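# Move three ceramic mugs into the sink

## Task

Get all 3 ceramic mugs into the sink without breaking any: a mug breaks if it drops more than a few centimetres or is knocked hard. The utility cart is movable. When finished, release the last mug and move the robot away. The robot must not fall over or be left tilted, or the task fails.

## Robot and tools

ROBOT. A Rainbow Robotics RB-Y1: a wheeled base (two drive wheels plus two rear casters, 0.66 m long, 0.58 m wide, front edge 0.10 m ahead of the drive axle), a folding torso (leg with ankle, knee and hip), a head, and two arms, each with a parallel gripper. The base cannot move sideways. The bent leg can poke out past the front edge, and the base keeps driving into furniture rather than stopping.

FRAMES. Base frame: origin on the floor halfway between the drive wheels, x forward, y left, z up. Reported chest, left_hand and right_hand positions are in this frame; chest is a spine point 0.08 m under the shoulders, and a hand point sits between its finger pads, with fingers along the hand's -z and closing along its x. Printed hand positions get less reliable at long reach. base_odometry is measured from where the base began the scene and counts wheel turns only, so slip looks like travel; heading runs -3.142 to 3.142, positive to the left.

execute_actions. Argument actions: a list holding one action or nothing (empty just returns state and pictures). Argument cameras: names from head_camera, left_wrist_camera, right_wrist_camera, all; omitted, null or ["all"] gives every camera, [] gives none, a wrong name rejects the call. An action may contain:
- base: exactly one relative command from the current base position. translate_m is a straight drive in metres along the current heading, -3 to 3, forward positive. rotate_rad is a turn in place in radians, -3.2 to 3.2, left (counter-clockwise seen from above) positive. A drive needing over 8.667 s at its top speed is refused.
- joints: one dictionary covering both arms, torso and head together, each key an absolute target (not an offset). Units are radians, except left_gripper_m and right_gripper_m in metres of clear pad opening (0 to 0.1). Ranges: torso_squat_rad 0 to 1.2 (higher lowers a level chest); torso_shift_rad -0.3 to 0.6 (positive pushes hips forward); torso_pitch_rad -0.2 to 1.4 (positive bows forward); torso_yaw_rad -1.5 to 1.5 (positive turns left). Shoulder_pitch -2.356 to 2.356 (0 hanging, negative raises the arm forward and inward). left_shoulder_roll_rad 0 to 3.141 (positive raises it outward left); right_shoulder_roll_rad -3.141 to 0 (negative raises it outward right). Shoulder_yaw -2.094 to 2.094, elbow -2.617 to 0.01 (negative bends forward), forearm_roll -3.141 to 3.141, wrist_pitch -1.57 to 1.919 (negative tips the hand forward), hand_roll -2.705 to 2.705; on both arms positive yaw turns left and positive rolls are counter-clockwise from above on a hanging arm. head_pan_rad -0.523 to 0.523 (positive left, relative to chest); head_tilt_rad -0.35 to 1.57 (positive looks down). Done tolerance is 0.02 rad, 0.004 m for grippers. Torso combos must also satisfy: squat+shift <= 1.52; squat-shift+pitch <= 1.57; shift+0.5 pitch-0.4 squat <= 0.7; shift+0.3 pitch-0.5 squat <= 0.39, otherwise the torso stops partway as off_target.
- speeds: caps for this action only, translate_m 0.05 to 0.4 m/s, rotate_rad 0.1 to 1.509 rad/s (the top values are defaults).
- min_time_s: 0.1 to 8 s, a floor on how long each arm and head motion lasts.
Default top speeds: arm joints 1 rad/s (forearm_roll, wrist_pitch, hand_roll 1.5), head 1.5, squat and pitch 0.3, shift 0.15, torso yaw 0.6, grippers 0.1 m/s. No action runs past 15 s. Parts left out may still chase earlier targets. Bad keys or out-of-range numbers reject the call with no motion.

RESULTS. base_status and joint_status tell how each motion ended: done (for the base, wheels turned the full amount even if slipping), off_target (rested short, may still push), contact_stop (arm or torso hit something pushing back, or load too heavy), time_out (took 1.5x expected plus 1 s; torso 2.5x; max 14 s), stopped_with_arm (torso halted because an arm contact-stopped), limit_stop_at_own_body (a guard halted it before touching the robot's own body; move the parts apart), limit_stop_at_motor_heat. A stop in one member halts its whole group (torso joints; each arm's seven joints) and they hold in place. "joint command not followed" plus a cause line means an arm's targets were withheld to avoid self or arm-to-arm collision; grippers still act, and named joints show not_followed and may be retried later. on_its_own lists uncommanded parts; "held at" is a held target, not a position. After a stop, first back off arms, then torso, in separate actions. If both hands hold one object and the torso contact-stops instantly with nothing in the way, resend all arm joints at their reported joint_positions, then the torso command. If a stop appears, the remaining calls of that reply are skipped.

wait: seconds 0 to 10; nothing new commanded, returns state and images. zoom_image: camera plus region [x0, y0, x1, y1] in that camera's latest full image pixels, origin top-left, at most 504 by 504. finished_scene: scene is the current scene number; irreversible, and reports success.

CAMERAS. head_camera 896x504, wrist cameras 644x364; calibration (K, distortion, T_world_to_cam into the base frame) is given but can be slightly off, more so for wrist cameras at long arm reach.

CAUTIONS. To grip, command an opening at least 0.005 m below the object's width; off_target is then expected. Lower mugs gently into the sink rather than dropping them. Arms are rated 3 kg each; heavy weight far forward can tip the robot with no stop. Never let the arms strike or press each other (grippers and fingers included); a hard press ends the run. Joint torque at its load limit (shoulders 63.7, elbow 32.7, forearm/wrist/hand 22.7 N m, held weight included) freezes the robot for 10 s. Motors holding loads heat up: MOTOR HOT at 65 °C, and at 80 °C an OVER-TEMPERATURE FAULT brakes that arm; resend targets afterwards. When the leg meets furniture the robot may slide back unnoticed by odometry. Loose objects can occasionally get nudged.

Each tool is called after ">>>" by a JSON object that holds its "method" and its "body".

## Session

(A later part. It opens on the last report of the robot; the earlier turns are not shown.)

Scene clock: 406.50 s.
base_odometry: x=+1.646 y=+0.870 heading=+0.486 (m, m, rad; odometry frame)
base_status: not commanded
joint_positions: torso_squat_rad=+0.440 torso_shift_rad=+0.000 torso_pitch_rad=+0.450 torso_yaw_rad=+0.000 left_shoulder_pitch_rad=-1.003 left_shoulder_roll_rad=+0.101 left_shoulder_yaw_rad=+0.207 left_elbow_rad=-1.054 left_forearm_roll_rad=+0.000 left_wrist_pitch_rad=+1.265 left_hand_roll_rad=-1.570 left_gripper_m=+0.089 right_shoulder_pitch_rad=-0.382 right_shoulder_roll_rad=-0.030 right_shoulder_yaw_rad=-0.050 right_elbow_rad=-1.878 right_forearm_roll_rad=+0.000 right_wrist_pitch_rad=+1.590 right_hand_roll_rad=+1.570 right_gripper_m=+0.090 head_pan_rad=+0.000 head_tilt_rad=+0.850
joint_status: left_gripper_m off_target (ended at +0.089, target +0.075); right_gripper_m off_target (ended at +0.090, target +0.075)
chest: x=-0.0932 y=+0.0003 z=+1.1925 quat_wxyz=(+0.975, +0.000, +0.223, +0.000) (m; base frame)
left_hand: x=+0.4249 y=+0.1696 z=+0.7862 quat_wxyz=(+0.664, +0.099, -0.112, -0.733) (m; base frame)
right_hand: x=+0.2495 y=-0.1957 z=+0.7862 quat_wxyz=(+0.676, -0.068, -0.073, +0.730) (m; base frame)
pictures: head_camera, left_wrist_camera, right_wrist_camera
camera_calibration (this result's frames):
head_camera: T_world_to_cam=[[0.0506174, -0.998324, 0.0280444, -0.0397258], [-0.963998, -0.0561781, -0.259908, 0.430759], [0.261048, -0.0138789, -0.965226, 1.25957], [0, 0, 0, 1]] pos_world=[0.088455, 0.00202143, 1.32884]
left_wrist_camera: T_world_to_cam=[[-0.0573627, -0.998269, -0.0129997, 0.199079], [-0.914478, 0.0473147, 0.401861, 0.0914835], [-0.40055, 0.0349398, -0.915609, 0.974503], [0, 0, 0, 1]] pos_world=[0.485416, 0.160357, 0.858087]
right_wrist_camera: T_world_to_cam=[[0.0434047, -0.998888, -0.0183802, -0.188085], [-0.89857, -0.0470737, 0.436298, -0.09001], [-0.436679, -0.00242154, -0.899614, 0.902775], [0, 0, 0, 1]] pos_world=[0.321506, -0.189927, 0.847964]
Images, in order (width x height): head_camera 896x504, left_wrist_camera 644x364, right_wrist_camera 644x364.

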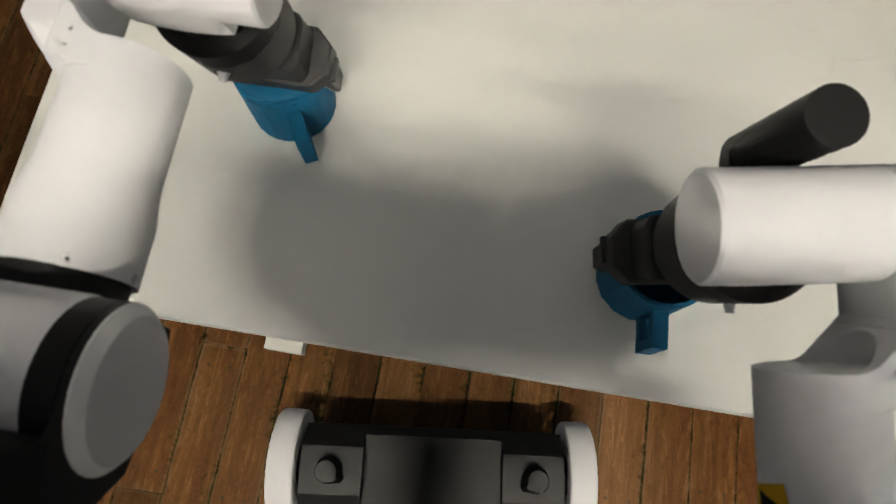

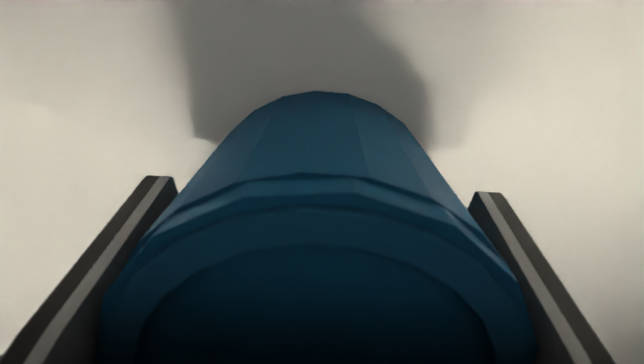

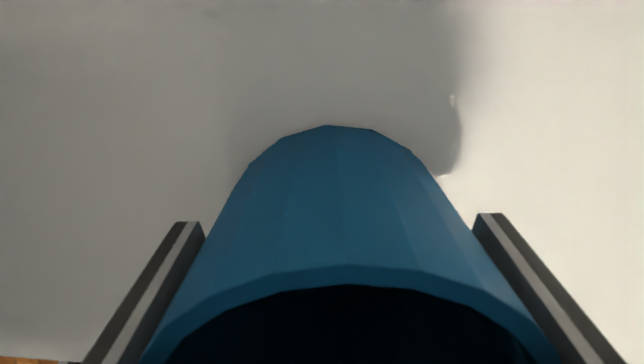

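>>> {"method": "execute_actions", "body": {"actions": [{"joints":{"torso_squat_rad":0.3}}], "cameras": ["left_wrist_camera","right_wrist_camera"]}}

>>> {"method": "execute_actions", "body": {"actions": [{"base":{"rotate_rad":0.144},"joints":{"torso_squat_rad":0.05}}]}}

Scene clock: 438.50 s.
base_odometry: x=+1.646 y=+0.870 heading=+0.486 (m, m, rad; odometry frame)
base_status: not commanded
joint_positions: torso_squat_rad=+0.300 torso_shift_rad=+0.000 torso_pitch_rad=+0.450 torso_yaw_rad=+0.000 left_shoulder_pitch_rad=-1.002 left_shoulder_roll_rad=+0.101 left_shoulder_yaw_rad=+0.207 left_elbow_rad=-1.054 left_forearm_roll_rad=+0.000 left_wrist_pitch_rad=+1.265 left_hand_roll_rad=-1.570 left_gripper_m=+0.089 right_shoulder_pitch_rad=-0.382 right_shoulder_roll_rad=-0.030 right_shoulder_yaw_rad=-0.050 right_elbow_rad=-1.878 right_forearm_roll_rad=+0.000 right_wrist_pitch_rad=+1.590 right_hand_roll_rad=+1.570 right_gripper_m=+0.090 head_pan_rad=+0.000 head_tilt_rad=+0.850
joint_status: all done
chest: x=-0.0930 y=+0.0003 z=+1.2278 quat_wxyz=(+0.975, +0.000, +0.223, +0.000) (m; base frame)
left_hand: x=+0.4248 y=+0.1697 z=+0.8212 quat_wxyz=(+0.664, +0.099, -0.112, -0.733) (m; base frame)
right_hand: x=+0.2495 y=-0.1957 z=+0.8214 quat_wxyz=(+0.676, -0.067, -0.073, +0.730) (m; base frame)
pictures: left_wrist_camera, right_wrist_camera
camera_calibration (this result's frames):
left_wrist_camera: T_world_to_cam=[[-0.0573114, -0.998272, -0.0130041, 0.199577], [-0.914164, 0.0472384, 0.402583, 0.076624], [-0.401272, 0.0349605, -0.915291, 1.00653], [0, 0, 0, 1]] pos_world=[0.485377, 0.160423, 0.893015]
right_wrist_camera: T_world_to_cam=[[0.0433868, -0.998889, -0.0183948, -0.187412], [-0.898378, -0.0470629, 0.436694, -0.105712], [-0.437075, -0.00242129, -0.899422, 0.934387], [0, 0, 0, 1]] pos_world=[0.321559, -0.189916, 0.883125]
Images, in order (width x height): left_wrist_camera 644x364, right_wrist_camera 644x364.

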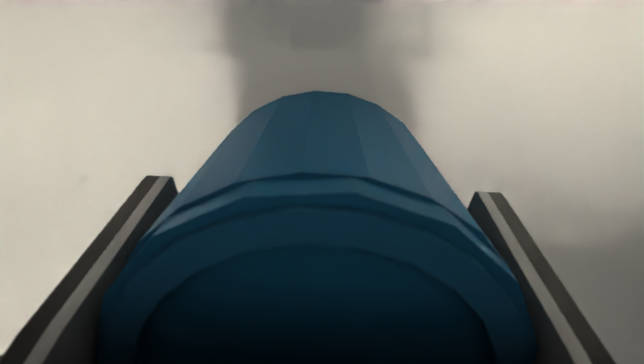

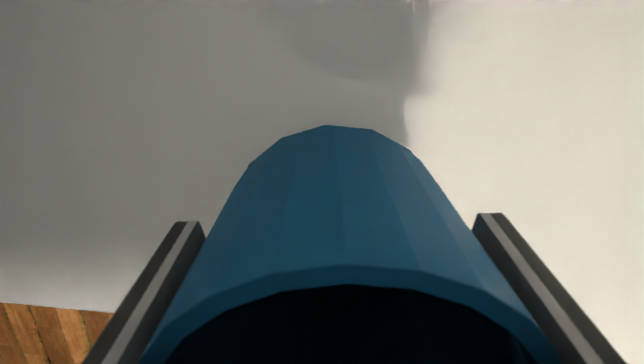

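Scene clock: 440.13 s.
base_odometry: x=+1.646 y=+0.870 heading=+0.629 (m, m, rad; odometry frame)
base_status: done
joint_positions: torso_squat_rad=+0.050 torso_shift_rad=+0.000 torso_pitch_rad=+0.450 torso_yaw_rad=+0.000 left_shoulder_pitch_rad=-1.002 left_shoulder_roll_rad=+0.101 left_shoulder_yaw_rad=+0.207 left_elbow_rad=-1.054 left_forearm_roll_rad=+0.000 left_wrist_pitch_rad=+1.265 left_hand_roll_rad=-1.570 left_gripper_m=+0.089 right_shoulder_pitch_rad=-0.382 right_shoulder_roll_rad=-0.030 right_shoulder_yaw_rad=-0.050 right_elbow_rad=-1.878 right_forearm_roll_rad=+0.000 right_wrist_pitch_rad=+1.590 right_hand_roll_rad=+1.570 right_gripper_m=+0.090 head_pan_rad=+0.000 head_tilt_rad=+0.850
joint_status: all done
chest: x=-0.0930 y=+0.0003 z=+1.2582 quat_wxyz=(+0.975, +0.000, +0.223, +0.000) (m; base frame)
left_hand: x=+0.4248 y=+0.1697 z=+0.8515 quat_wxyz=(+0.664, +0.098, -0.112, -0.733) (m; base frame)
right_hand: x=+0.2495 y=-0.1957 z=+0.8517 quat_wxyz=(+0.676, -0.067, -0.073, +0.730) (m; base frame)
pictures: head_camera, left_wrist_camera, right_wrist_camera
camera_calibration (this result's frames):
head_camera: T_world_to_cam=[[0.0506255, -0.998325, 0.0280219, -0.0415223], [-0.964115, -0.0561739, -0.259473, 0.447517], [0.260612, -0.0138804, -0.965344, 1.32306], [0, 0, 0, 1]] pos_world=[0.0887562, 0.00205059, 1.39449]
left_wrist_camera: T_world_to_cam=[[-0.0573181, -0.998272, -0.0129792, 0.199954], [-0.914116, 0.0472505, 0.402689, 0.0642864], [-0.40138, 0.0349459, -0.915245, 1.03429], [0, 0, 0, 1]] pos_world=[0.485371, 0.160426, 0.92334]
right_wrist_camera: T_world_to_cam=[[0.0433627, -0.99889, -0.0183893, -0.18685], [-0.898334, -0.0470386, 0.436788, -0.119063], [-0.437168, -0.0024206, -0.899377, 0.961667], [0, 0, 0, 1]] pos_world=[0.321554, -0.189915, 0.91347]
Images, in order (width x height): head_camera 896x504, left_wrist_camera 644x364, right_wrist_camera 644x364.

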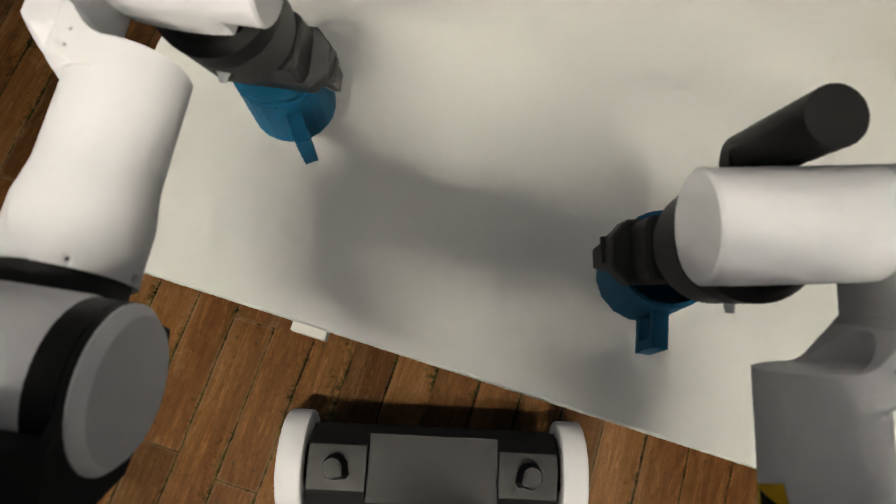

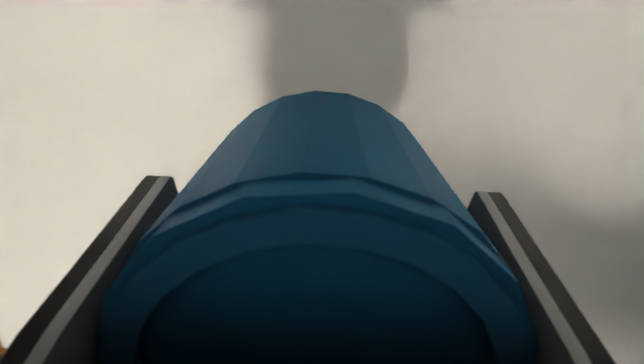

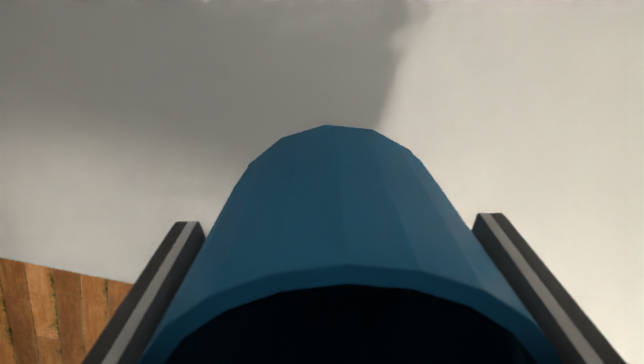

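>>> {"method": "execute_actions", "body": {"actions": [{"base":{"translate_m":-3.0},"joints":{"torso_pitch_rad":0.2,"head_tilt_rad":0.3,"head_pan_rad":0.52,"left_shoulder_pitch_rad":-0.85,"left_shoulder_roll_rad":0.0764,"left_shoulder_yaw_rad":0.094,"left_elbow_rad":-1.408,"left_wrist_pitch_rad":1.321,"right_shoulder_pitch_rad":-0.9405,"right_shoulder_roll_rad":-0.0857,"right_shoulder_yaw_rad":-0.118,"right_elbow_rad":-1.309,"right_wrist_pitch_rad":1.409},"min_time_s":4}]}}

Scene clock: 507.97 s.
base_odometry: x=-0.778 y=-0.897 heading=+0.631 (m, m, rad; odometry frame)
base_status: done
joint_positions: torso_squat_rad=+0.050 torso_shift_rad=+0.000 torso_pitch_rad=+0.200 torso_yaw_rad=+0.000 left_shoulder_pitch_rad=-0.850 left_shoulder_roll_rad=+0.076 left_shoulder_yaw_rad=+0.094 left_elbow_rad=-1.408 left_forearm_roll_rad=+0.000 left_wrist_pitch_rad=+1.321 left_hand_roll_rad=-1.570 left_gripper_m=+0.089 right_shoulder_pitch_rad=-0.940 right_shoulder_roll_rad=-0.085 right_shoulder_yaw_rad=-0.118 right_elbow_rad=-1.309 right_forearm_roll_rad=+0.000 right_wrist_pitch_rad=+1.409 right_hand_roll_rad=+1.570 right_gripper_m=+0.090 head_pan_rad=+0.520 head_tilt_rad=+0.300
joint_status: all done
chest: x=-0.1662 y=+0.0003 z=+1.2829 quat_wxyz=(+0.995, +0.000, +0.100, +0.000) (m; base frame)
left_hand: x=+0.4207 y=+0.1505 z=+1.0576 quat_wxyz=(+0.603, +0.244, -0.238, -0.722) (m; base frame)
right_hand: x=+0.4207 y=-0.1496 z=+1.0577 quat_wxyz=(+0.614, -0.214, -0.202, +0.733) (m; base frame)
pictures: head_camera, left_wrist_camera, right_wrist_camera
camera_calibration (this result's frames):
head_camera: T_world_to_cam=[[0.500803, -0.864514, -0.0425743, 0.114479], [-0.418878, -0.199021, -0.885964, 1.32595], [0.757454, 0.461527, -0.461796, 0.70767], [0, 0, 0, 1]] pos_world=[-0.0379478, 0.0362518, 1.50642]
left_wrist_camera: T_world_to_cam=[[-0.109505, -0.991889, -0.0645426, 0.258757], [-0.993936, 0.108614, 0.017163, 0.410475], [-0.0100135, 0.0660306, -0.997767, 1.13986], [0, 0, 0, 1]] pos_world=[0.447735, 0.136809, 1.14697]
right_wrist_camera: T_world_to_cam=[[0.131903, -0.990616, 0.0358104, -0.237771], [-0.989982, -0.129811, 0.05555, 0.376349], [-0.0503802, -0.0427789, -0.997814, 1.15723], [0, 0, 0, 1]] pos_world=[0.462242, -0.137181, 1.1423]
Images, in order (width x height): head_camera 896x504, left_wrist_camera 644x364, right_wrist_camera 644x364.

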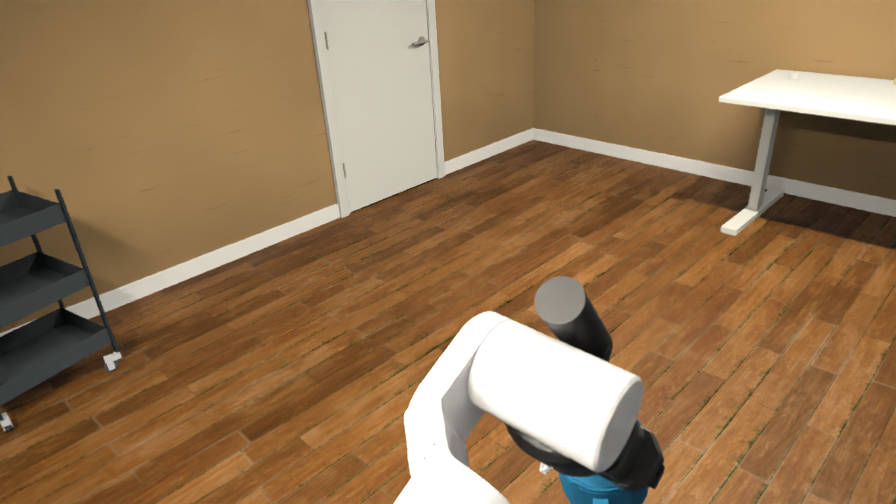

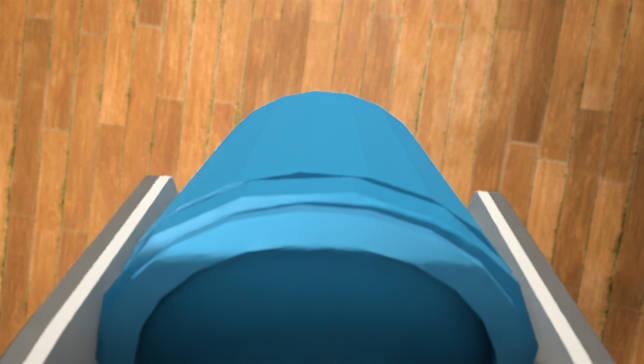

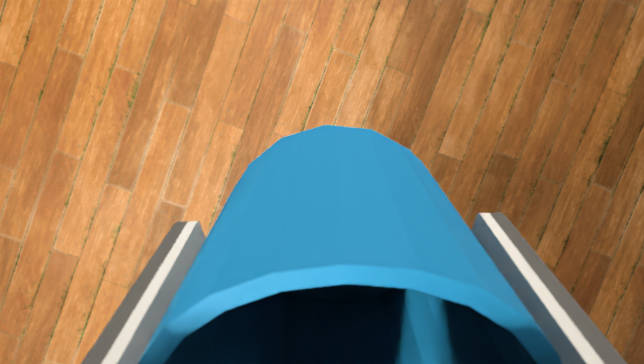

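>>> {"method": "execute_actions", "body": {"actions": [{"base":{"rotate_rad":2.897},"joints":{"head_pan_rad":0,"head_tilt_rad":0.3}}], "cameras": ["head_camera"]}}

Scene clock: 521.57 s.
base_odometry: x=-0.778 y=-0.897 heading=-2.756 (m, m, rad; odometry frame)
base_status: done
joint_positions: torso_squat_rad=+0.050 torso_shift_rad=+0.000 torso_pitch_rad=+0.200 torso_yaw_rad=+0.000 left_shoulder_pitch_rad=-0.850 left_shoulder_roll_rad=+0.076 left_shoulder_yaw_rad=+0.094 left_elbow_rad=-1.408 left_forearm_roll_rad=+0.000 left_wrist_pitch_rad=+1.321 left_hand_roll_rad=-1.570 left_gripper_m=+0.089 right_shoulder_pitch_rad=-0.940 right_shoulder_roll_rad=-0.085 right_shoulder_yaw_rad=-0.118 right_elbow_rad=-1.309 right_forearm_roll_rad=+0.000 right_wrist_pitch_rad=+1.409 right_hand_roll_rad=+1.570 right_gripper_m=+0.090 head_pan_rad=+0.000 head_tilt_rad=+0.300
joint_status: all done
chest: x=-0.1662 y=+0.0003 z=+1.2829 quat_wxyz=(+0.995, +0.000, +0.100, +0.000) (m; base frame)
left_hand: x=+0.4207 y=+0.1505 z=+1.0576 quat_wxyz=(+0.603, +0.244, -0.238, -0.722) (m; base frame)
right_hand: x=+0.4207 y=-0.1497 z=+1.0577 quat_wxyz=(+0.614, -0.214, -0.202, +0.733) (m; base frame)
pictures: head_camera
camera_calibration (this result's frames):
head_camera: T_world_to_cam=[[0.015196, -0.998318, 0.0559513, -0.0816667], [-0.485477, -0.0562859, -0.872436, 1.29898], [0.874118, -0.0139055, -0.485515, 0.755003], [0, 0, 0, 1]] pos_world=[-0.028095, 0.00208369, 1.50441]
Images, in order (width x height): head_camera 896x504.

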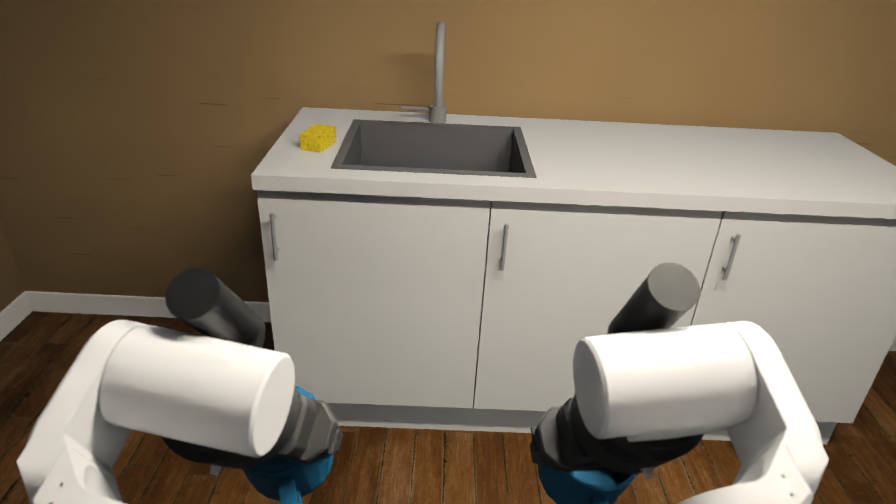

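>>> {"method": "execute_actions", "body": {"actions": [{"base":{"translate_m":1.2},"joints":{"head_tilt_rad":0.75}}]}}

Scene clock: 539.87 s.
base_odometry: x=-1.890 y=-1.348 heading=-2.756 (m, m, rad; odometry frame)
base_status: done
joint_positions: torso_squat_rad=+0.050 torso_shift_rad=+0.000 torso_pitch_rad=+0.200 torso_yaw_rad=+0.000 left_shoulder_pitch_rad=-0.850 left_shoulder_roll_rad=+0.076 left_shoulder_yaw_rad=+0.094 left_elbow_rad=-1.408 left_forearm_roll_rad=+0.000 left_wrist_pitch_rad=+1.321 left_hand_roll_rad=-1.570 left_gripper_m=+0.089 right_shoulder_pitch_rad=-0.940 right_shoulder_roll_rad=-0.085 right_shoulder_yaw_rad=-0.118 right_elbow_rad=-1.309 right_forearm_roll_rad=+0.000 right_wrist_pitch_rad=+1.409 right_hand_roll_rad=+1.570 right_gripper_m=+0.090 head_pan_rad=+0.000 head_tilt_rad=+0.750
joint_status: all done
chest: x=-0.1661 y=+0.0003 z=+1.2829 quat_wxyz=(+0.995, +0.000, +0.100, +0.000) (m; base frame)
left_hand: x=+0.4207 y=+0.1505 z=+1.0575 quat_wxyz=(+0.603, +0.244, -0.238, -0.722) (m; base frame)
right_hand: x=+0.4208 y=-0.1497 z=+1.0577 quat_wxyz=(+0.614, -0.214, -0.202, +0.733) (m; base frame)
pictures: head_camera, left_wrist_camera, right_wrist_camera
camera_calibration (this result's frames):
head_camera: T_world_to_cam=[[0.0380472, -0.998319, 0.0437215, -0.0612403], [-0.816674, -0.0562782, -0.574349, 0.824768], [0.575844, -0.0138539, -0.817442, 1.21313], [0, 0, 0, 1]] pos_world=[-0.0226783, 0.0020856, 1.46805]
left_wrist_camera: T_world_to_cam=[[-0.10959, -0.991882, -0.064501, 0.258699], [-0.993925, 0.108693, 0.0172731, 0.410368], [-0.0101221, 0.0660021, -0.997768, 1.13984], [0, 0, 0, 1]] pos_world=[0.447763, 0.136763, 1.14689]
right_wrist_camera: T_world_to_cam=[[0.131735, -0.990635, 0.0358961, -0.23792], [-0.990005, -0.129639, 0.0555263, 0.376482], [-0.0503528, -0.0428521, -0.997812, 1.1572], [0, 0, 0, 1]] pos_world=[0.46233, -0.137297, 1.1423]
Images, in order (width x height): head_camera 896x504, left_wrist_camera 644x364, right_wrist_camera 644x364.

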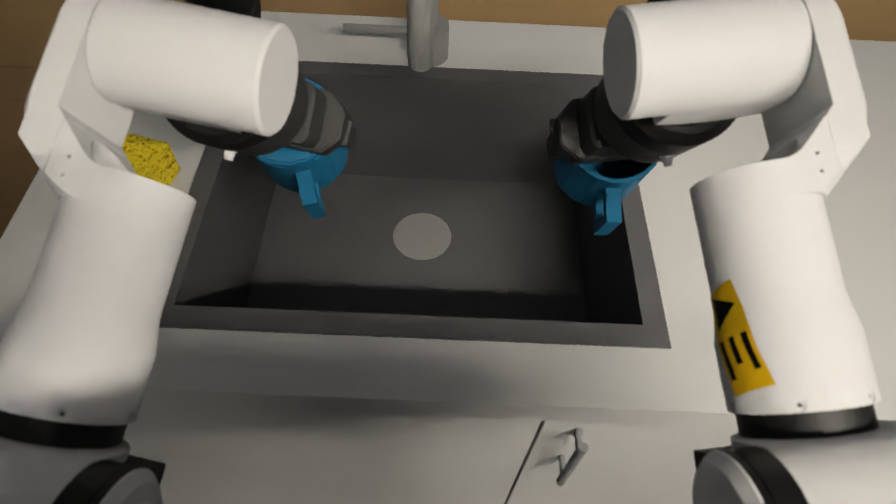

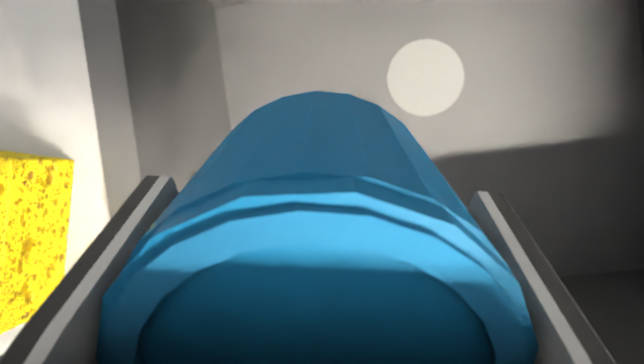

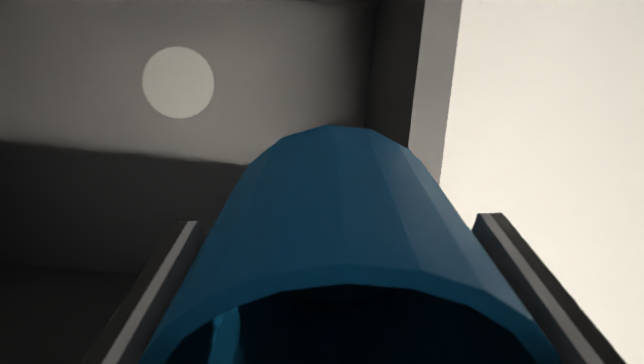

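>>> {"method": "execute_actions", "body": {"actions": [{"base":{"translate_m":0.04},"joints":{"left_shoulder_pitch_rad":-0.8365,"left_shoulder_roll_rad":0.0897,"left_shoulder_yaw_rad":0.161,"left_elbow_rad":-1.598,"left_wrist_pitch_rad":1.4995,"right_shoulder_pitch_rad":-0.975,"right_shoulder_roll_rad":-0.0606,"right_shoulder_yaw_rad":-0.043,"right_elbow_rad":-1.438,"right_wrist_pitch_rad":1.569,"torso_pitch_rad":0.3,"head_tilt_rad":0.5},"min_time_s":0.8}], "cameras": ["head_camera"]}}

Scene clock: 611.33 s.
base_odometry: x=-1.927 y=-1.363 heading=-2.755 (m, m, rad; odometry frame)
base_status: done
joint_positions: torso_squat_rad=+0.050 torso_shift_rad=+0.000 torso_pitch_rad=+0.300 torso_yaw_rad=+0.000 left_shoulder_pitch_rad=-0.836 left_shoulder_roll_rad=+0.089 left_shoulder_yaw_rad=+0.161 left_elbow_rad=-1.598 left_forearm_roll_rad=+0.000 left_wrist_pitch_rad=+1.500 left_hand_roll_rad=-1.570 left_gripper_m=+0.089 right_shoulder_pitch_rad=-0.974 right_shoulder_roll_rad=-0.061 right_shoulder_yaw_rad=-0.043 right_elbow_rad=-1.438 right_forearm_roll_rad=+0.000 right_wrist_pitch_rad=+1.569 right_hand_roll_rad=+1.570 right_gripper_m=+0.090 head_pan_rad=+0.000 head_tilt_rad=+0.500
joint_status: all done
chest: x=-0.1361 y=+0.0003 z=+1.2752 quat_wxyz=(+0.989, +0.000, +0.150, +0.000) (m; base frame)
left_hand: x=+0.4122 y=+0.1801 z=+1.0356 quat_wxyz=(+0.640, +0.208, -0.208, -0.709) (m; base frame)
right_hand: x=+0.4121 y=-0.1122 z=+1.0353 quat_wxyz=(+0.589, -0.178, -0.169, +0.770) (m; base frame)
pictures: head_camera
camera_calibration (this result's frames):
head_camera: T_world_to_cam=[[0.0310215, -0.99832, 0.0489402, -0.0704709], [-0.721683, -0.0562477, -0.689935, 1.03021], [0.691528, -0.0139166, -0.722215, 1.04044], [0, 0, 0, 1]] pos_world=[0.0261783, 0.00207371, 1.46565]
Images, in order (width x height): head_camera 896x504.

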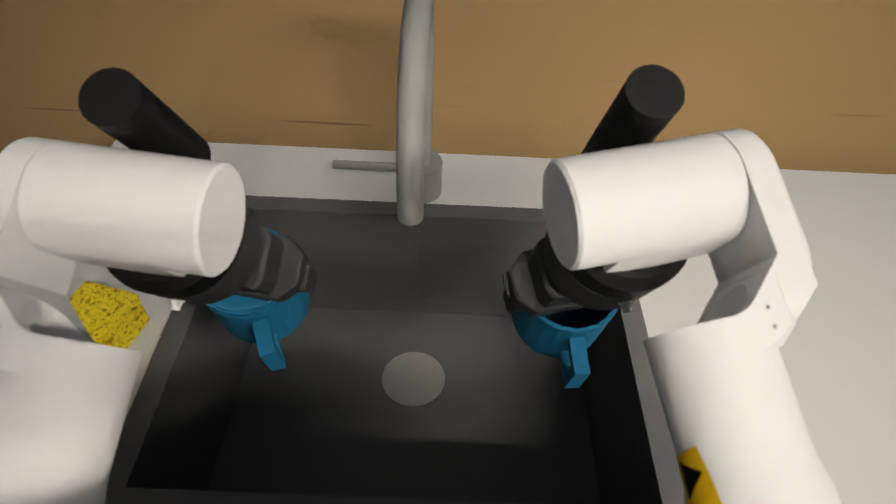

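>>> {"method": "execute_actions", "body": {"actions": [{"joints":{"torso_pitch_rad":0.6,"head_tilt_rad":0.5}}]}}

Scene clock: 621.20 s.
base_odometry: x=-1.927 y=-1.363 heading=-2.755 (m, m, rad; odometry frame)
base_status: not commanded
joint_positions: torso_squat_rad=+0.050 torso_shift_rad=+0.000 torso_pitch_rad=+0.600 torso_yaw_rad=+0.000 left_shoulder_pitch_rad=-0.836 left_shoulder_roll_rad=+0.089 left_shoulder_yaw_rad=+0.161 left_elbow_rad=-1.598 left_forearm_roll_rad=+0.000 left_wrist_pitch_rad=+1.500 left_hand_roll_rad=-1.570 left_gripper_m=+0.089 right_shoulder_pitch_rad=-0.974 right_shoulder_roll_rad=-0.061 right_shoulder_yaw_rad=-0.043 right_elbow_rad=-1.438 right_forearm_roll_rad=+0.000 right_wrist_pitch_rad=+1.569 right_hand_roll_rad=+1.570 right_gripper_m=+0.090 head_pan_rad=+0.000 head_tilt_rad=+0.500
joint_status: all done
chest: x=-0.0529 y=+0.0003 z=+1.2350 quat_wxyz=(+0.955, +0.000, +0.296, +0.000) (m; base frame)
left_hand: x=+0.4002 y=+0.1800 z=+0.8440 quat_wxyz=(+0.664, +0.100, -0.110, -0.732) (m; base frame)
right_hand: x=+0.4000 y=-0.1122 z=+0.8439 quat_wxyz=(+0.608, -0.061, -0.079, +0.788) (m; base frame)
pictures: head_camera, left_wrist_camera, right_wrist_camera
camera_calibration (this result's frames):
head_camera: T_world_to_cam=[[0.0439599, -0.998325, 0.0376089, -0.0564237], [-0.893338, -0.0561335, -0.445865, 0.752009], [0.447229, -0.0139973, -0.89431, 1.15342], [0, 0, 0, 1]] pos_world=[0.158436, 0.00202852, 1.36893]
left_wrist_camera: T_world_to_cam=[[-0.0550149, -0.998347, -0.0166257, 0.210874], [-0.914399, 0.0436868, 0.402449, 0.0452639], [-0.401058, 0.0373432, -0.915291, 1.0167], [0, 0, 0, 1]] pos_world=[0.460745, 0.170581, 0.915865]
right_wrist_camera: T_world_to_cam=[[0.221628, -0.974961, -0.0182243, -0.178919], [-0.87549, -0.207177, 0.436572, -0.00341785], [-0.429416, -0.0808012, -0.899485, 1.00877], [0, 0, 0, 1]] pos_world=[0.469842, -0.0936374, 0.905602]
Images, in order (width x height): head_camera 896x504, left_wrist_camera 644x364, right_wrist_camera 644x364.

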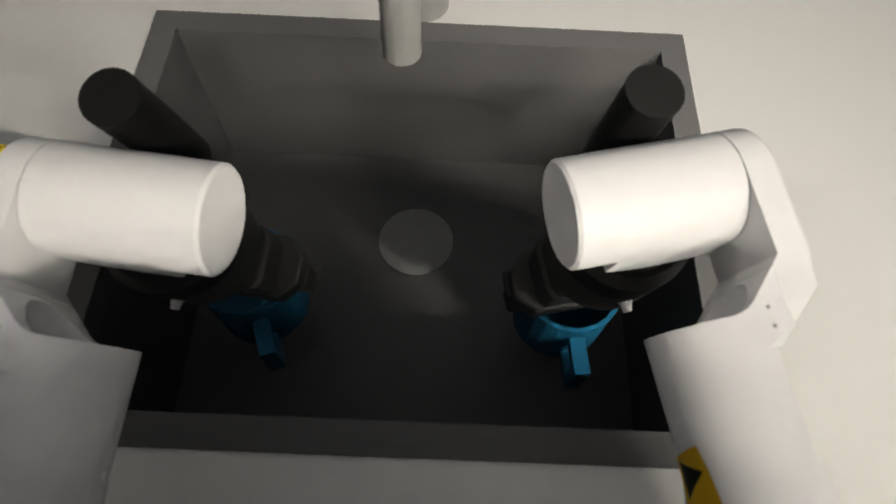

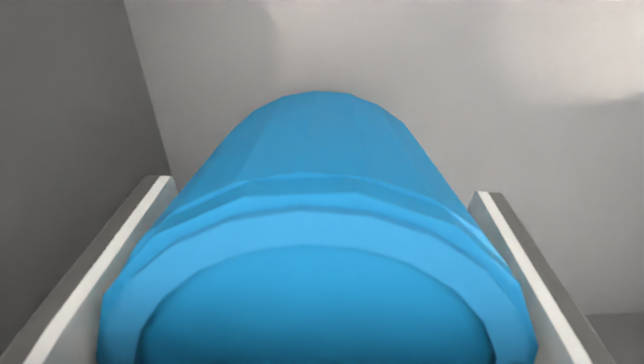

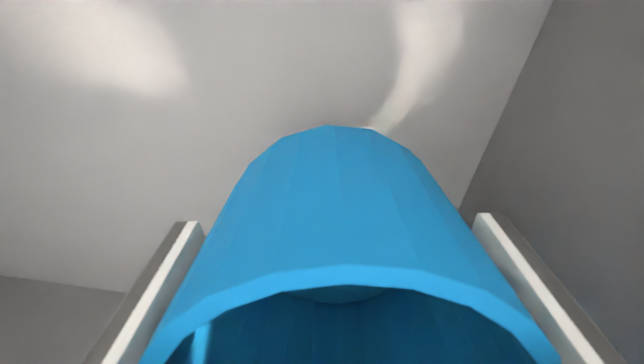

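>>> {"method": "zoom_image", "body": {"camera": "head_camera", "region": [130, 0, 330, 200]}}

Region (130, 0, 330, 200) of head_camera's 896x504 image, scaled by 2.520, with more detail than that image has.

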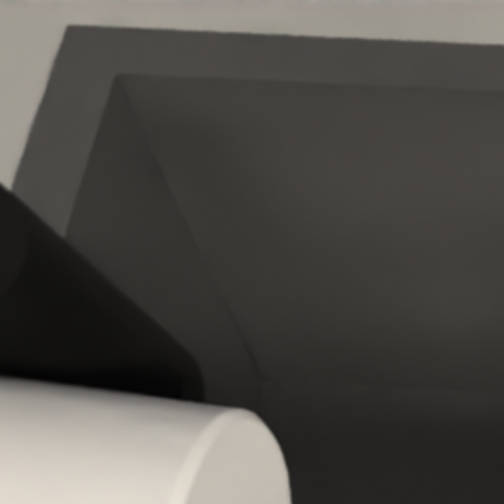

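>>> {"method": "execute_actions", "body": {"actions": [{"joints":{"left_shoulder_pitch_rad":-0.833,"left_elbow_rad":-1.44,"left_wrist_pitch_rad":1.338,"right_shoulder_pitch_rad":-0.977,"right_elbow_rad":-1.272,"right_wrist_pitch_rad":1.406},"min_time_s":1.2}]}}

Scene clock: 660.57 s.
base_odometry: x=-1.927 y=-1.363 heading=-2.755 (m, m, rad; odometry frame)
base_status: not commanded
joint_positions: torso_squat_rad=+0.050 torso_shift_rad=+0.000 torso_pitch_rad=+0.600 torso_yaw_rad=+0.000 left_shoulder_pitch_rad=-0.833 left_shoulder_roll_rad=+0.090 left_shoulder_yaw_rad=+0.161 left_elbow_rad=-1.440 left_forearm_roll_rad=+0.000 left_wrist_pitch_rad=+1.338 left_hand_roll_rad=-1.570 left_gripper_m=+0.089 right_shoulder_pitch_rad=-0.976 right_shoulder_roll_rad=-0.061 right_shoulder_yaw_rad=-0.043 right_elbow_rad=-1.272 right_forearm_roll_rad=+0.000 right_wrist_pitch_rad=+1.406 right_hand_roll_rad=+1.570 right_gripper_m=+0.090 head_pan_rad=+0.000 head_tilt_rad=+0.500
joint_status: all done
chest: x=-0.0529 y=+0.0003 z=+1.2350 quat_wxyz=(+0.955, +0.000, +0.296, +0.000) (m; base frame)
left_hand: x=+0.4006 y=+0.1805 z=+0.8023 quat_wxyz=(+0.665, +0.100, -0.110, -0.732) (m; base frame)
right_hand: x=+0.4000 y=-0.1120 z=+0.8018 quat_wxyz=(+0.608, -0.060, -0.078, +0.788) (m; base frame)
pictures: head_camera, left_wrist_camera, right_wrist_camera
camera_calibration (this result's frames):
head_camera: T_world_to_cam=[[0.0439595, -0.998325, 0.0376093, -0.056424], [-0.893337, -0.0561334, -0.445867, 0.752011], [0.447232, -0.0139976, -0.894309, 1.15342], [0, 0, 0, 1]] pos_world=[0.158435, 0.00202858, 1.36893]
left_wrist_camera: T_world_to_cam=[[-0.0540631, -0.998394, -0.0169513, 0.210608], [-0.914632, 0.0427016, 0.402026, 0.0630049], [-0.400656, 0.037239, -0.915471, 0.978697], [0, 0, 0, 1]] pos_world=[0.461134, 0.171134, 0.87421]
right_wrist_camera: T_world_to_cam=[[0.222135, -0.974848, -0.0180914, -0.179798], [-0.874994, -0.207499, 0.437412, 0.0140555], [-0.430164, -0.0813344, -0.899079, 0.970878], [0, 0, 0, 1]] pos_world=[0.469874, -0.0933931, 0.863495]
Images, in order (width x height): head_camera 896x504, left_wrist_camera 644x364, right_wrist_camera 644x364.

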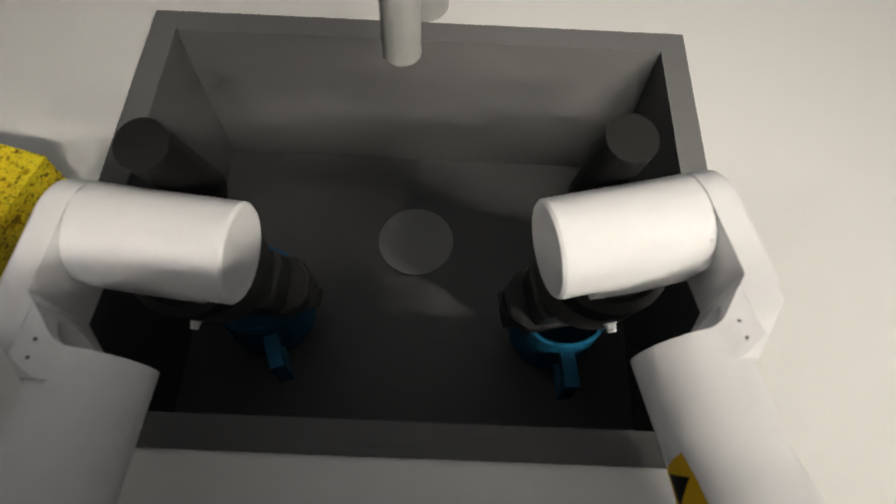

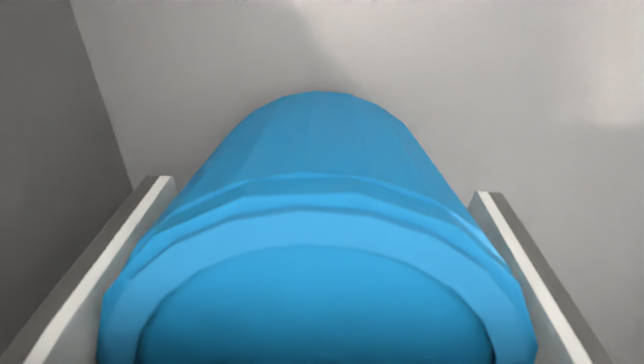

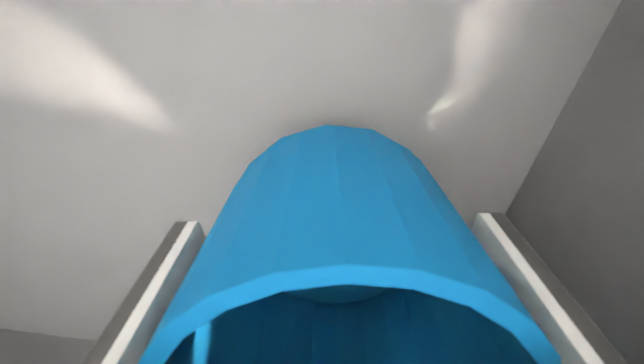

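>>> {"method": "execute_actions", "body": {"actions": [{"joints":{"left_elbow_rad":-1.36,"left_wrist_pitch_rad":1.258,"right_elbow_rad":-1.214,"right_wrist_pitch_rad":1.348},"min_time_s":0.8}], "cameras": ["left_wrist_camera","right_wrist_camera"]}}

Scene clock: 699.87 s.
base_odometry: x=-1.927 y=-1.363 heading=-2.755 (m, m, rad; odometry frame)
base_status: not commanded
joint_positions: torso_squat_rad=+0.050 torso_shift_rad=+0.000 torso_pitch_rad=+0.600 torso_yaw_rad=+0.000 left_shoulder_pitch_rad=-0.833 left_shoulder_roll_rad=+0.090 left_shoulder_yaw_rad=+0.161 left_elbow_rad=-1.360 left_forearm_roll_rad=+0.000 left_wrist_pitch_rad=+1.258 left_hand_roll_rad=-1.570 left_gripper_m=+0.089 right_shoulder_pitch_rad=-0.976 right_shoulder_roll_rad=-0.061 right_shoulder_yaw_rad=-0.043 right_elbow_rad=-1.214 right_forearm_roll_rad=+0.000 right_wrist_pitch_rad=+1.348 right_hand_roll_rad=+1.570 right_gripper_m=+0.090 head_pan_rad=+0.000 head_tilt_rad=+0.500
joint_status: all done
chest: x=-0.0529 y=+0.0003 z=+1.2350 quat_wxyz=(+0.955, +0.000, +0.296, +0.000) (m; base frame)
left_hand: x=+0.3987 y=+0.1807 z=+0.7818 quat_wxyz=(+0.665, +0.100, -0.110, -0.732) (m; base frame)
right_hand: x=+0.3983 y=-0.1125 z=+0.7870 quat_wxyz=(+0.608, -0.060, -0.079, +0.788) (m; base frame)
pictures: left_wrist_camera, right_wrist_camera
camera_calibration (this result's frames):
left_wrist_camera: T_world_to_cam=[[-0.054057, -0.998394, -0.0169566, 0.210355], [-0.91462, 0.0426927, 0.402055, 0.0694601], [-0.400686, 0.0372428, -0.915458, 0.959105], [0, 0, 0, 1]] pos_world=[0.4592, 0.171332, 0.853661]
right_wrist_camera: T_world_to_cam=[[0.222148, -0.974845, -0.0180904, -0.180125], [-0.875013, -0.207515, 0.437366, 0.0190531], [-0.430118, -0.0813308, -0.899102, 0.956797], [0, 0, 0, 1]] pos_world=[0.468222, -0.0938232, 0.848666]
Images, in order (width x height): left_wrist_camera 644x364, right_wrist_camera 644x364.

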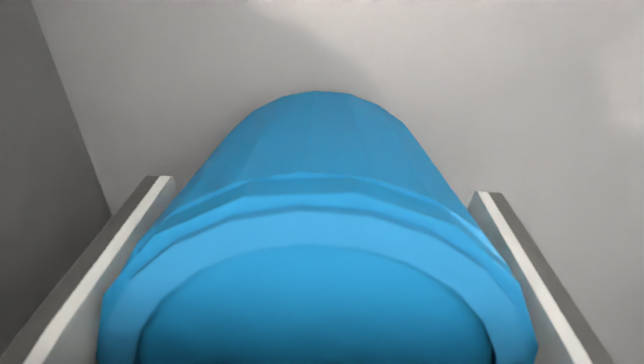

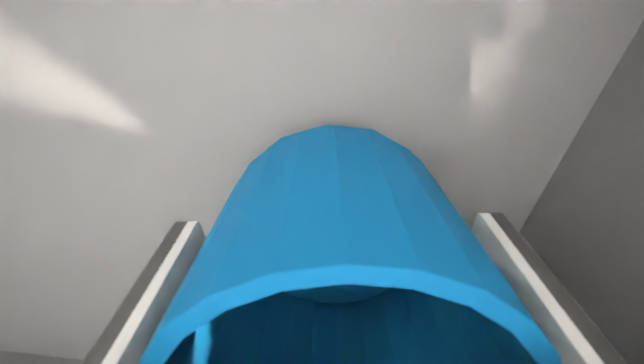

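>>> {"method": "execute_actions", "body": {"actions": [{"joints":{"left_gripper_m":0.1,"right_gripper_m":0.1}}]}}

Scene clock: 704.03 s.
base_odometry: x=-1.927 y=-1.363 heading=-2.755 (m, m, rad; odometry frame)
base_status: not commanded
joint_positions: torso_squat_rad=+0.050 torso_shift_rad=+0.000 torso_pitch_rad=+0.600 torso_yaw_rad=+0.000 left_shoulder_pitch_rad=-0.833 left_shoulder_roll_rad=+0.090 left_shoulder_yaw_rad=+0.161 left_elbow_rad=-1.360 left_forearm_roll_rad=+0.000 left_wrist_pitch_rad=+1.258 left_hand_roll_rad=-1.570 left_gripper_m=+0.099 right_shoulder_pitch_rad=-0.977 right_shoulder_roll_rad=-0.061 right_shoulder_yaw_rad=-0.043 right_elbow_rad=-1.214 right_forearm_roll_rad=+0.000 right_wrist_pitch_rad=+1.348 right_hand_roll_rad=+1.570 right_gripper_m=+0.099 head_pan_rad=+0.000 head_tilt_rad=+0.500
joint_status: all done
chest: x=-0.0529 y=+0.0003 z=+1.2350 quat_wxyz=(+0.955, +0.000, +0.296, +0.000) (m; base frame)
left_hand: x=+0.3987 y=+0.1807 z=+0.7818 quat_wxyz=(+0.665, +0.100, -0.110, -0.732) (m; base frame)
right_hand: x=+0.3985 y=-0.1124 z=+0.7871 quat_wxyz=(+0.607, -0.060, -0.079, +0.788) (m; base frame)
pictures: head_camera, left_wrist_camera, right_wrist_camera
camera_calibration (this result's frames):
head_camera: T_world_to_cam=[[0.0439576, -0.998325, 0.037611, -0.0564258], [-0.893326, -0.0561328, -0.445889, 0.752024], [0.447254, -0.0139987, -0.894298, 1.15342], [0, 0, 0, 1]] pos_world=[0.158413, 0.00202831, 1.36894]
left_wrist_camera: T_world_to_cam=[[-0.0540535, -0.998394, -0.0169688, 0.210372], [-0.914648, 0.0426871, 0.401992, 0.0695174], [-0.400622, 0.0372496, -0.915486, 0.959119], [0, 0, 0, 1]] pos_world=[0.459199, 0.17134, 0.853684]
right_wrist_camera: T_world_to_cam=[[0.222223, -0.974828, -0.0180726, -0.180137], [-0.875121, -0.207597, 0.437111, 0.0193448], [-0.42986, -0.0813202, -0.899226, 0.95695], [0, 0, 0, 1]] pos_world=[0.468314, -0.0937677, 0.848803]
Images, in order (width x height): head_camera 896x504, left_wrist_camera 644x364, right_wrist_camera 644x364.

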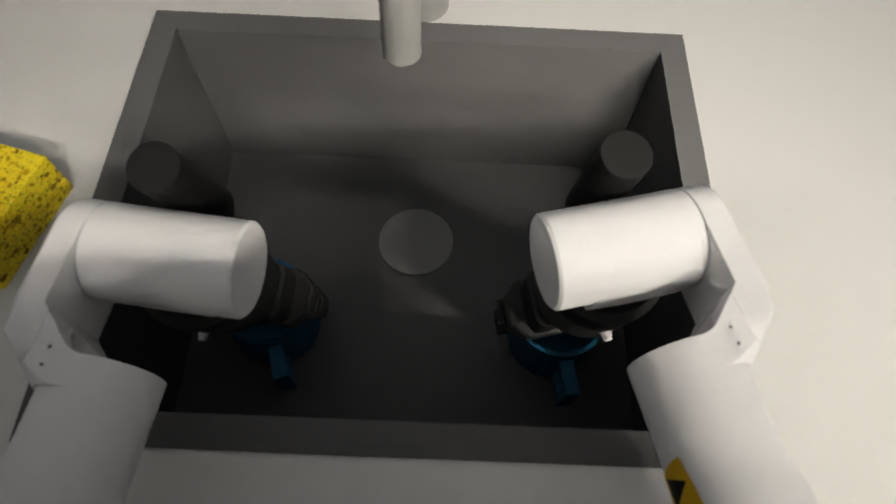

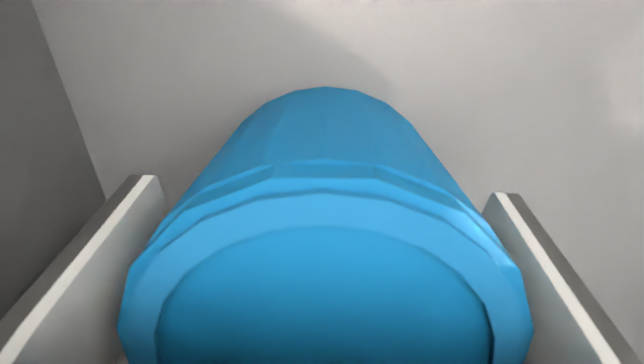

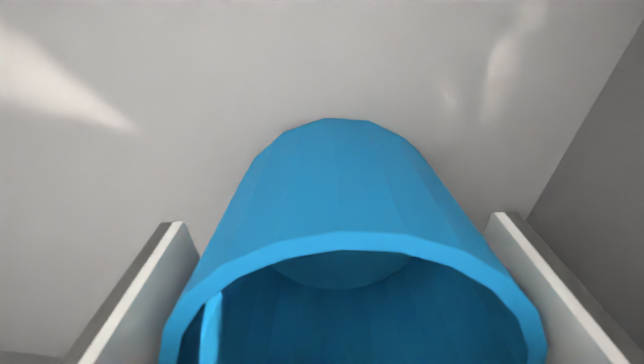

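>>> {"method": "execute_actions", "body": {"actions": [{"joints":{"left_elbow_rad":-1.6,"left_wrist_pitch_rad":1.5,"right_elbow_rad":-1.44,"right_wrist_pitch_rad":1.57,"torso_pitch_rad":0.33,"head_tilt_rad":0.7},"min_time_s":0.6}], "cameras": ["head_camera"]}}

Scene clock: 730.67 s.
base_odometry: x=-1.927 y=-1.363 heading=-2.755 (m, m, rad; odometry frame)
base_status: not commanded
joint_positions: torso_squat_rad=+0.050 torso_shift_rad=+0.000 torso_pitch_rad=+0.330 torso_yaw_rad=+0.000 left_shoulder_pitch_rad=-0.833 left_shoulder_roll_rad=+0.090 left_shoulder_yaw_rad=+0.161 left_elbow_rad=-1.600 left_forearm_roll_rad=+0.000 left_wrist_pitch_rad=+1.500 left_hand_roll_rad=-1.570 left_gripper_m=+0.099 right_shoulder_pitch_rad=-0.977 right_shoulder_roll_rad=-0.061 right_shoulder_yaw_rad=-0.043 right_elbow_rad=-1.440 right_forearm_roll_rad=+0.000 right_wrist_pitch_rad=+1.570 right_hand_roll_rad=+1.570 right_gripper_m=+0.099 head_pan_rad=+0.000 head_tilt_rad=+0.700
joint_status: all done
chest: x=-0.1275 y=+0.0003 z=+1.2724 quat_wxyz=(+0.986, +0.000, +0.164, +0.000) (m; base frame)
left_hand: x=+0.4126 y=+0.1807 z=+1.0157 quat_wxyz=(+0.644, +0.197, -0.198, -0.712) (m; base frame)
right_hand: x=+0.4141 y=-0.1116 z=+1.0183 quat_wxyz=(+0.591, -0.167, -0.161, +0.773) (m; base frame)
pictures: head_camera
camera_calibration (this result's frames):
head_camera: T_world_to_cam=[[0.0413395, -0.998321, 0.0405656, -0.0580356], [-0.859782, -0.0562266, -0.507557, 0.765618], [0.508986, -0.0138954, -0.860663, 1.22062], [0, 0, 0, 1]] pos_world=[0.0393877, 0.00207087, 1.44149]
Images, in order (width x height): head_camera 896x504.

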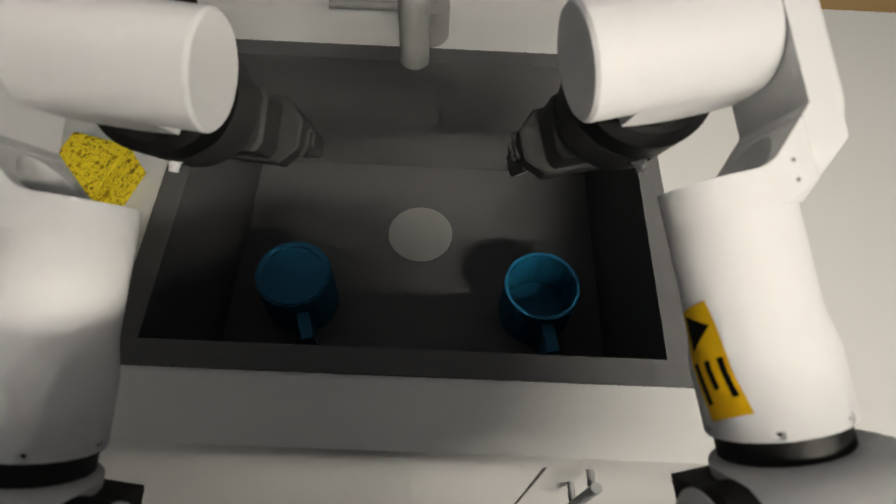

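>>> {"method": "execute_actions", "body": {"actions": [{"base":{"translate_m":-3.0},"joints":{"head_tilt_rad":0.2}}], "cameras": []}}

>>> {"method": "execute_actions", "body": {"actions": [{"base":{"rotate_rad":-3.10},"joints":{"torso_pitch_rad":0.45,"head_tilt_rad":0.0,"left_shoulder_pitch_rad":-0.4,"left_shoulder_roll_rad":0.1,"left_shoulder_yaw_rad":0.1,"left_elbow_rad":-0.15,"left_wrist_pitch_rad":0.0},"min_time_s":3}], "cameras": ["head_camera"]}}

Scene clock: 747.97 s.
base_odometry: x=+0.851 y=-0.232 heading=-2.754 (m, m, rad; odometry frame)
base_status: done
joint_positions: torso_squat_rad=+0.050 torso_shift_rad=+0.000 torso_pitch_rad=+0.330 torso_yaw_rad=+0.000 left_shoulder_pitch_rad=-0.833 left_shoulder_roll_rad=+0.090 left_shoulder_yaw_rad=+0.161 left_elbow_rad=-1.600 left_forearm_roll_rad=+0.000 left_wrist_pitch_rad=+1.500 left_hand_roll_rad=-1.570 left_gripper_m=+0.099 right_shoulder_pitch_rad=-0.977 right_shoulder_roll_rad=-0.061 right_shoulder_yaw_rad=-0.043 right_elbow_rad=-1.440 right_forearm_roll_rad=+0.000 right_wrist_pitch_rad=+1.570 right_hand_roll_rad=+1.570 right_gripper_m=+0.099 head_pan_rad=+0.000 head_tilt_rad=+0.200
joint_status: all done
chest: x=-0.1275 y=+0.0003 z=+1.2724 quat_wxyz=(+0.986, +0.000, +0.164, +0.000) (m; base frame)
left_hand: x=+0.4126 y=+0.1808 z=+1.0158 quat_wxyz=(+0.644, +0.197, -0.198, -0.712) (m; base frame)
right_hand: x=+0.4141 y=-0.1116 z=+1.0183 quat_wxyz=(+0.591, -0.167, -0.161, +0.773) (m; base frame)
pictures: none
No camera images: the call's "cameras" was empty. Leave "cameras" out to get every camera's image.

Scene clock: 753.30 s.
base_odometry: x=+0.852 y=-0.232 heading=+0.430 (m, m, rad; odometry frame)
base_status: done
joint_positions: torso_squat_rad=+0.050 torso_shift_rad=+0.000 torso_pitch_rad=+0.450 torso_yaw_rad=+0.000 left_shoulder_pitch_rad=-0.400 left_shoulder_roll_rad=+0.100 left_shoulder_yaw_rad=+0.100 left_elbow_rad=-0.150 left_forearm_roll_rad=+0.000 left_wrist_pitch_rad=+0.000 left_hand_roll_rad=-1.570 left_gripper_m=+0.099 right_shoulder_pitch_rad=-0.977 right_shoulder_roll_rad=-0.061 right_shoulder_yaw_rad=-0.043 right_elbow_rad=-1.440 right_forearm_roll_rad=+0.000 right_wrist_pitch_rad=+1.570 right_hand_roll_rad=+1.570 right_gripper_m=+0.099 head_pan_rad=+0.000 head_tilt_rad=+0.000
joint_status: all done
chest: x=-0.0932 y=+0.0003 z=+1.2583 quat_wxyz=(+0.975, +0.000, +0.223, +0.000) (m; base frame)
left_hand: x=-0.0324 y=+0.2740 z=+0.5674 quat_wxyz=(+0.692, +0.055, -0.006, -0.720) (m; base frame)
right_hand: x=+0.4142 y=-0.1116 z=+0.9412 quat_wxyz=(+0.600, -0.121, -0.126, +0.781) (m; base frame)
pictures: head_camera
camera_calibration (this result's frames):
head_camera: T_world_to_cam=[[0.0122282, -0.998318, 0.056672, -0.0819322], [-0.441086, -0.0562494, -0.8957, 1.34923], [0.897381, -0.0140444, -0.441032, 0.565351], [0, 0, 0, 1]] pos_world=[0.088795, 0.00203936, 1.46249]
Images, in order (width x height): head_camera 896x504.

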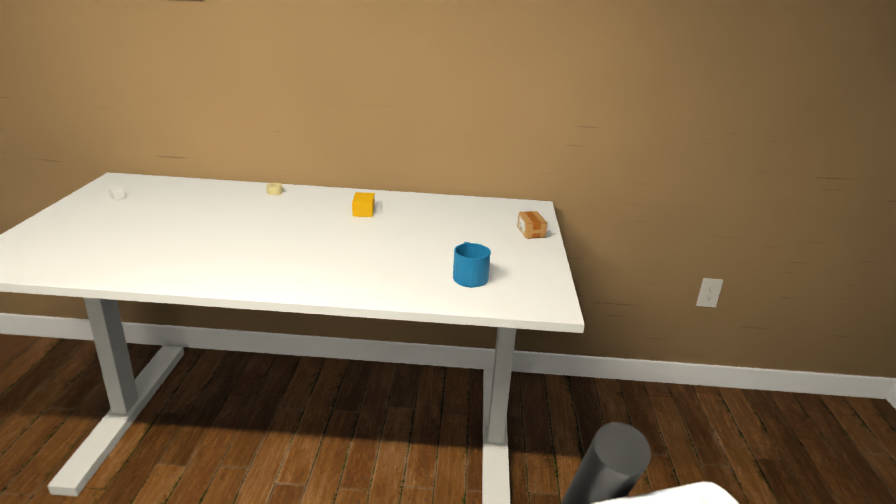

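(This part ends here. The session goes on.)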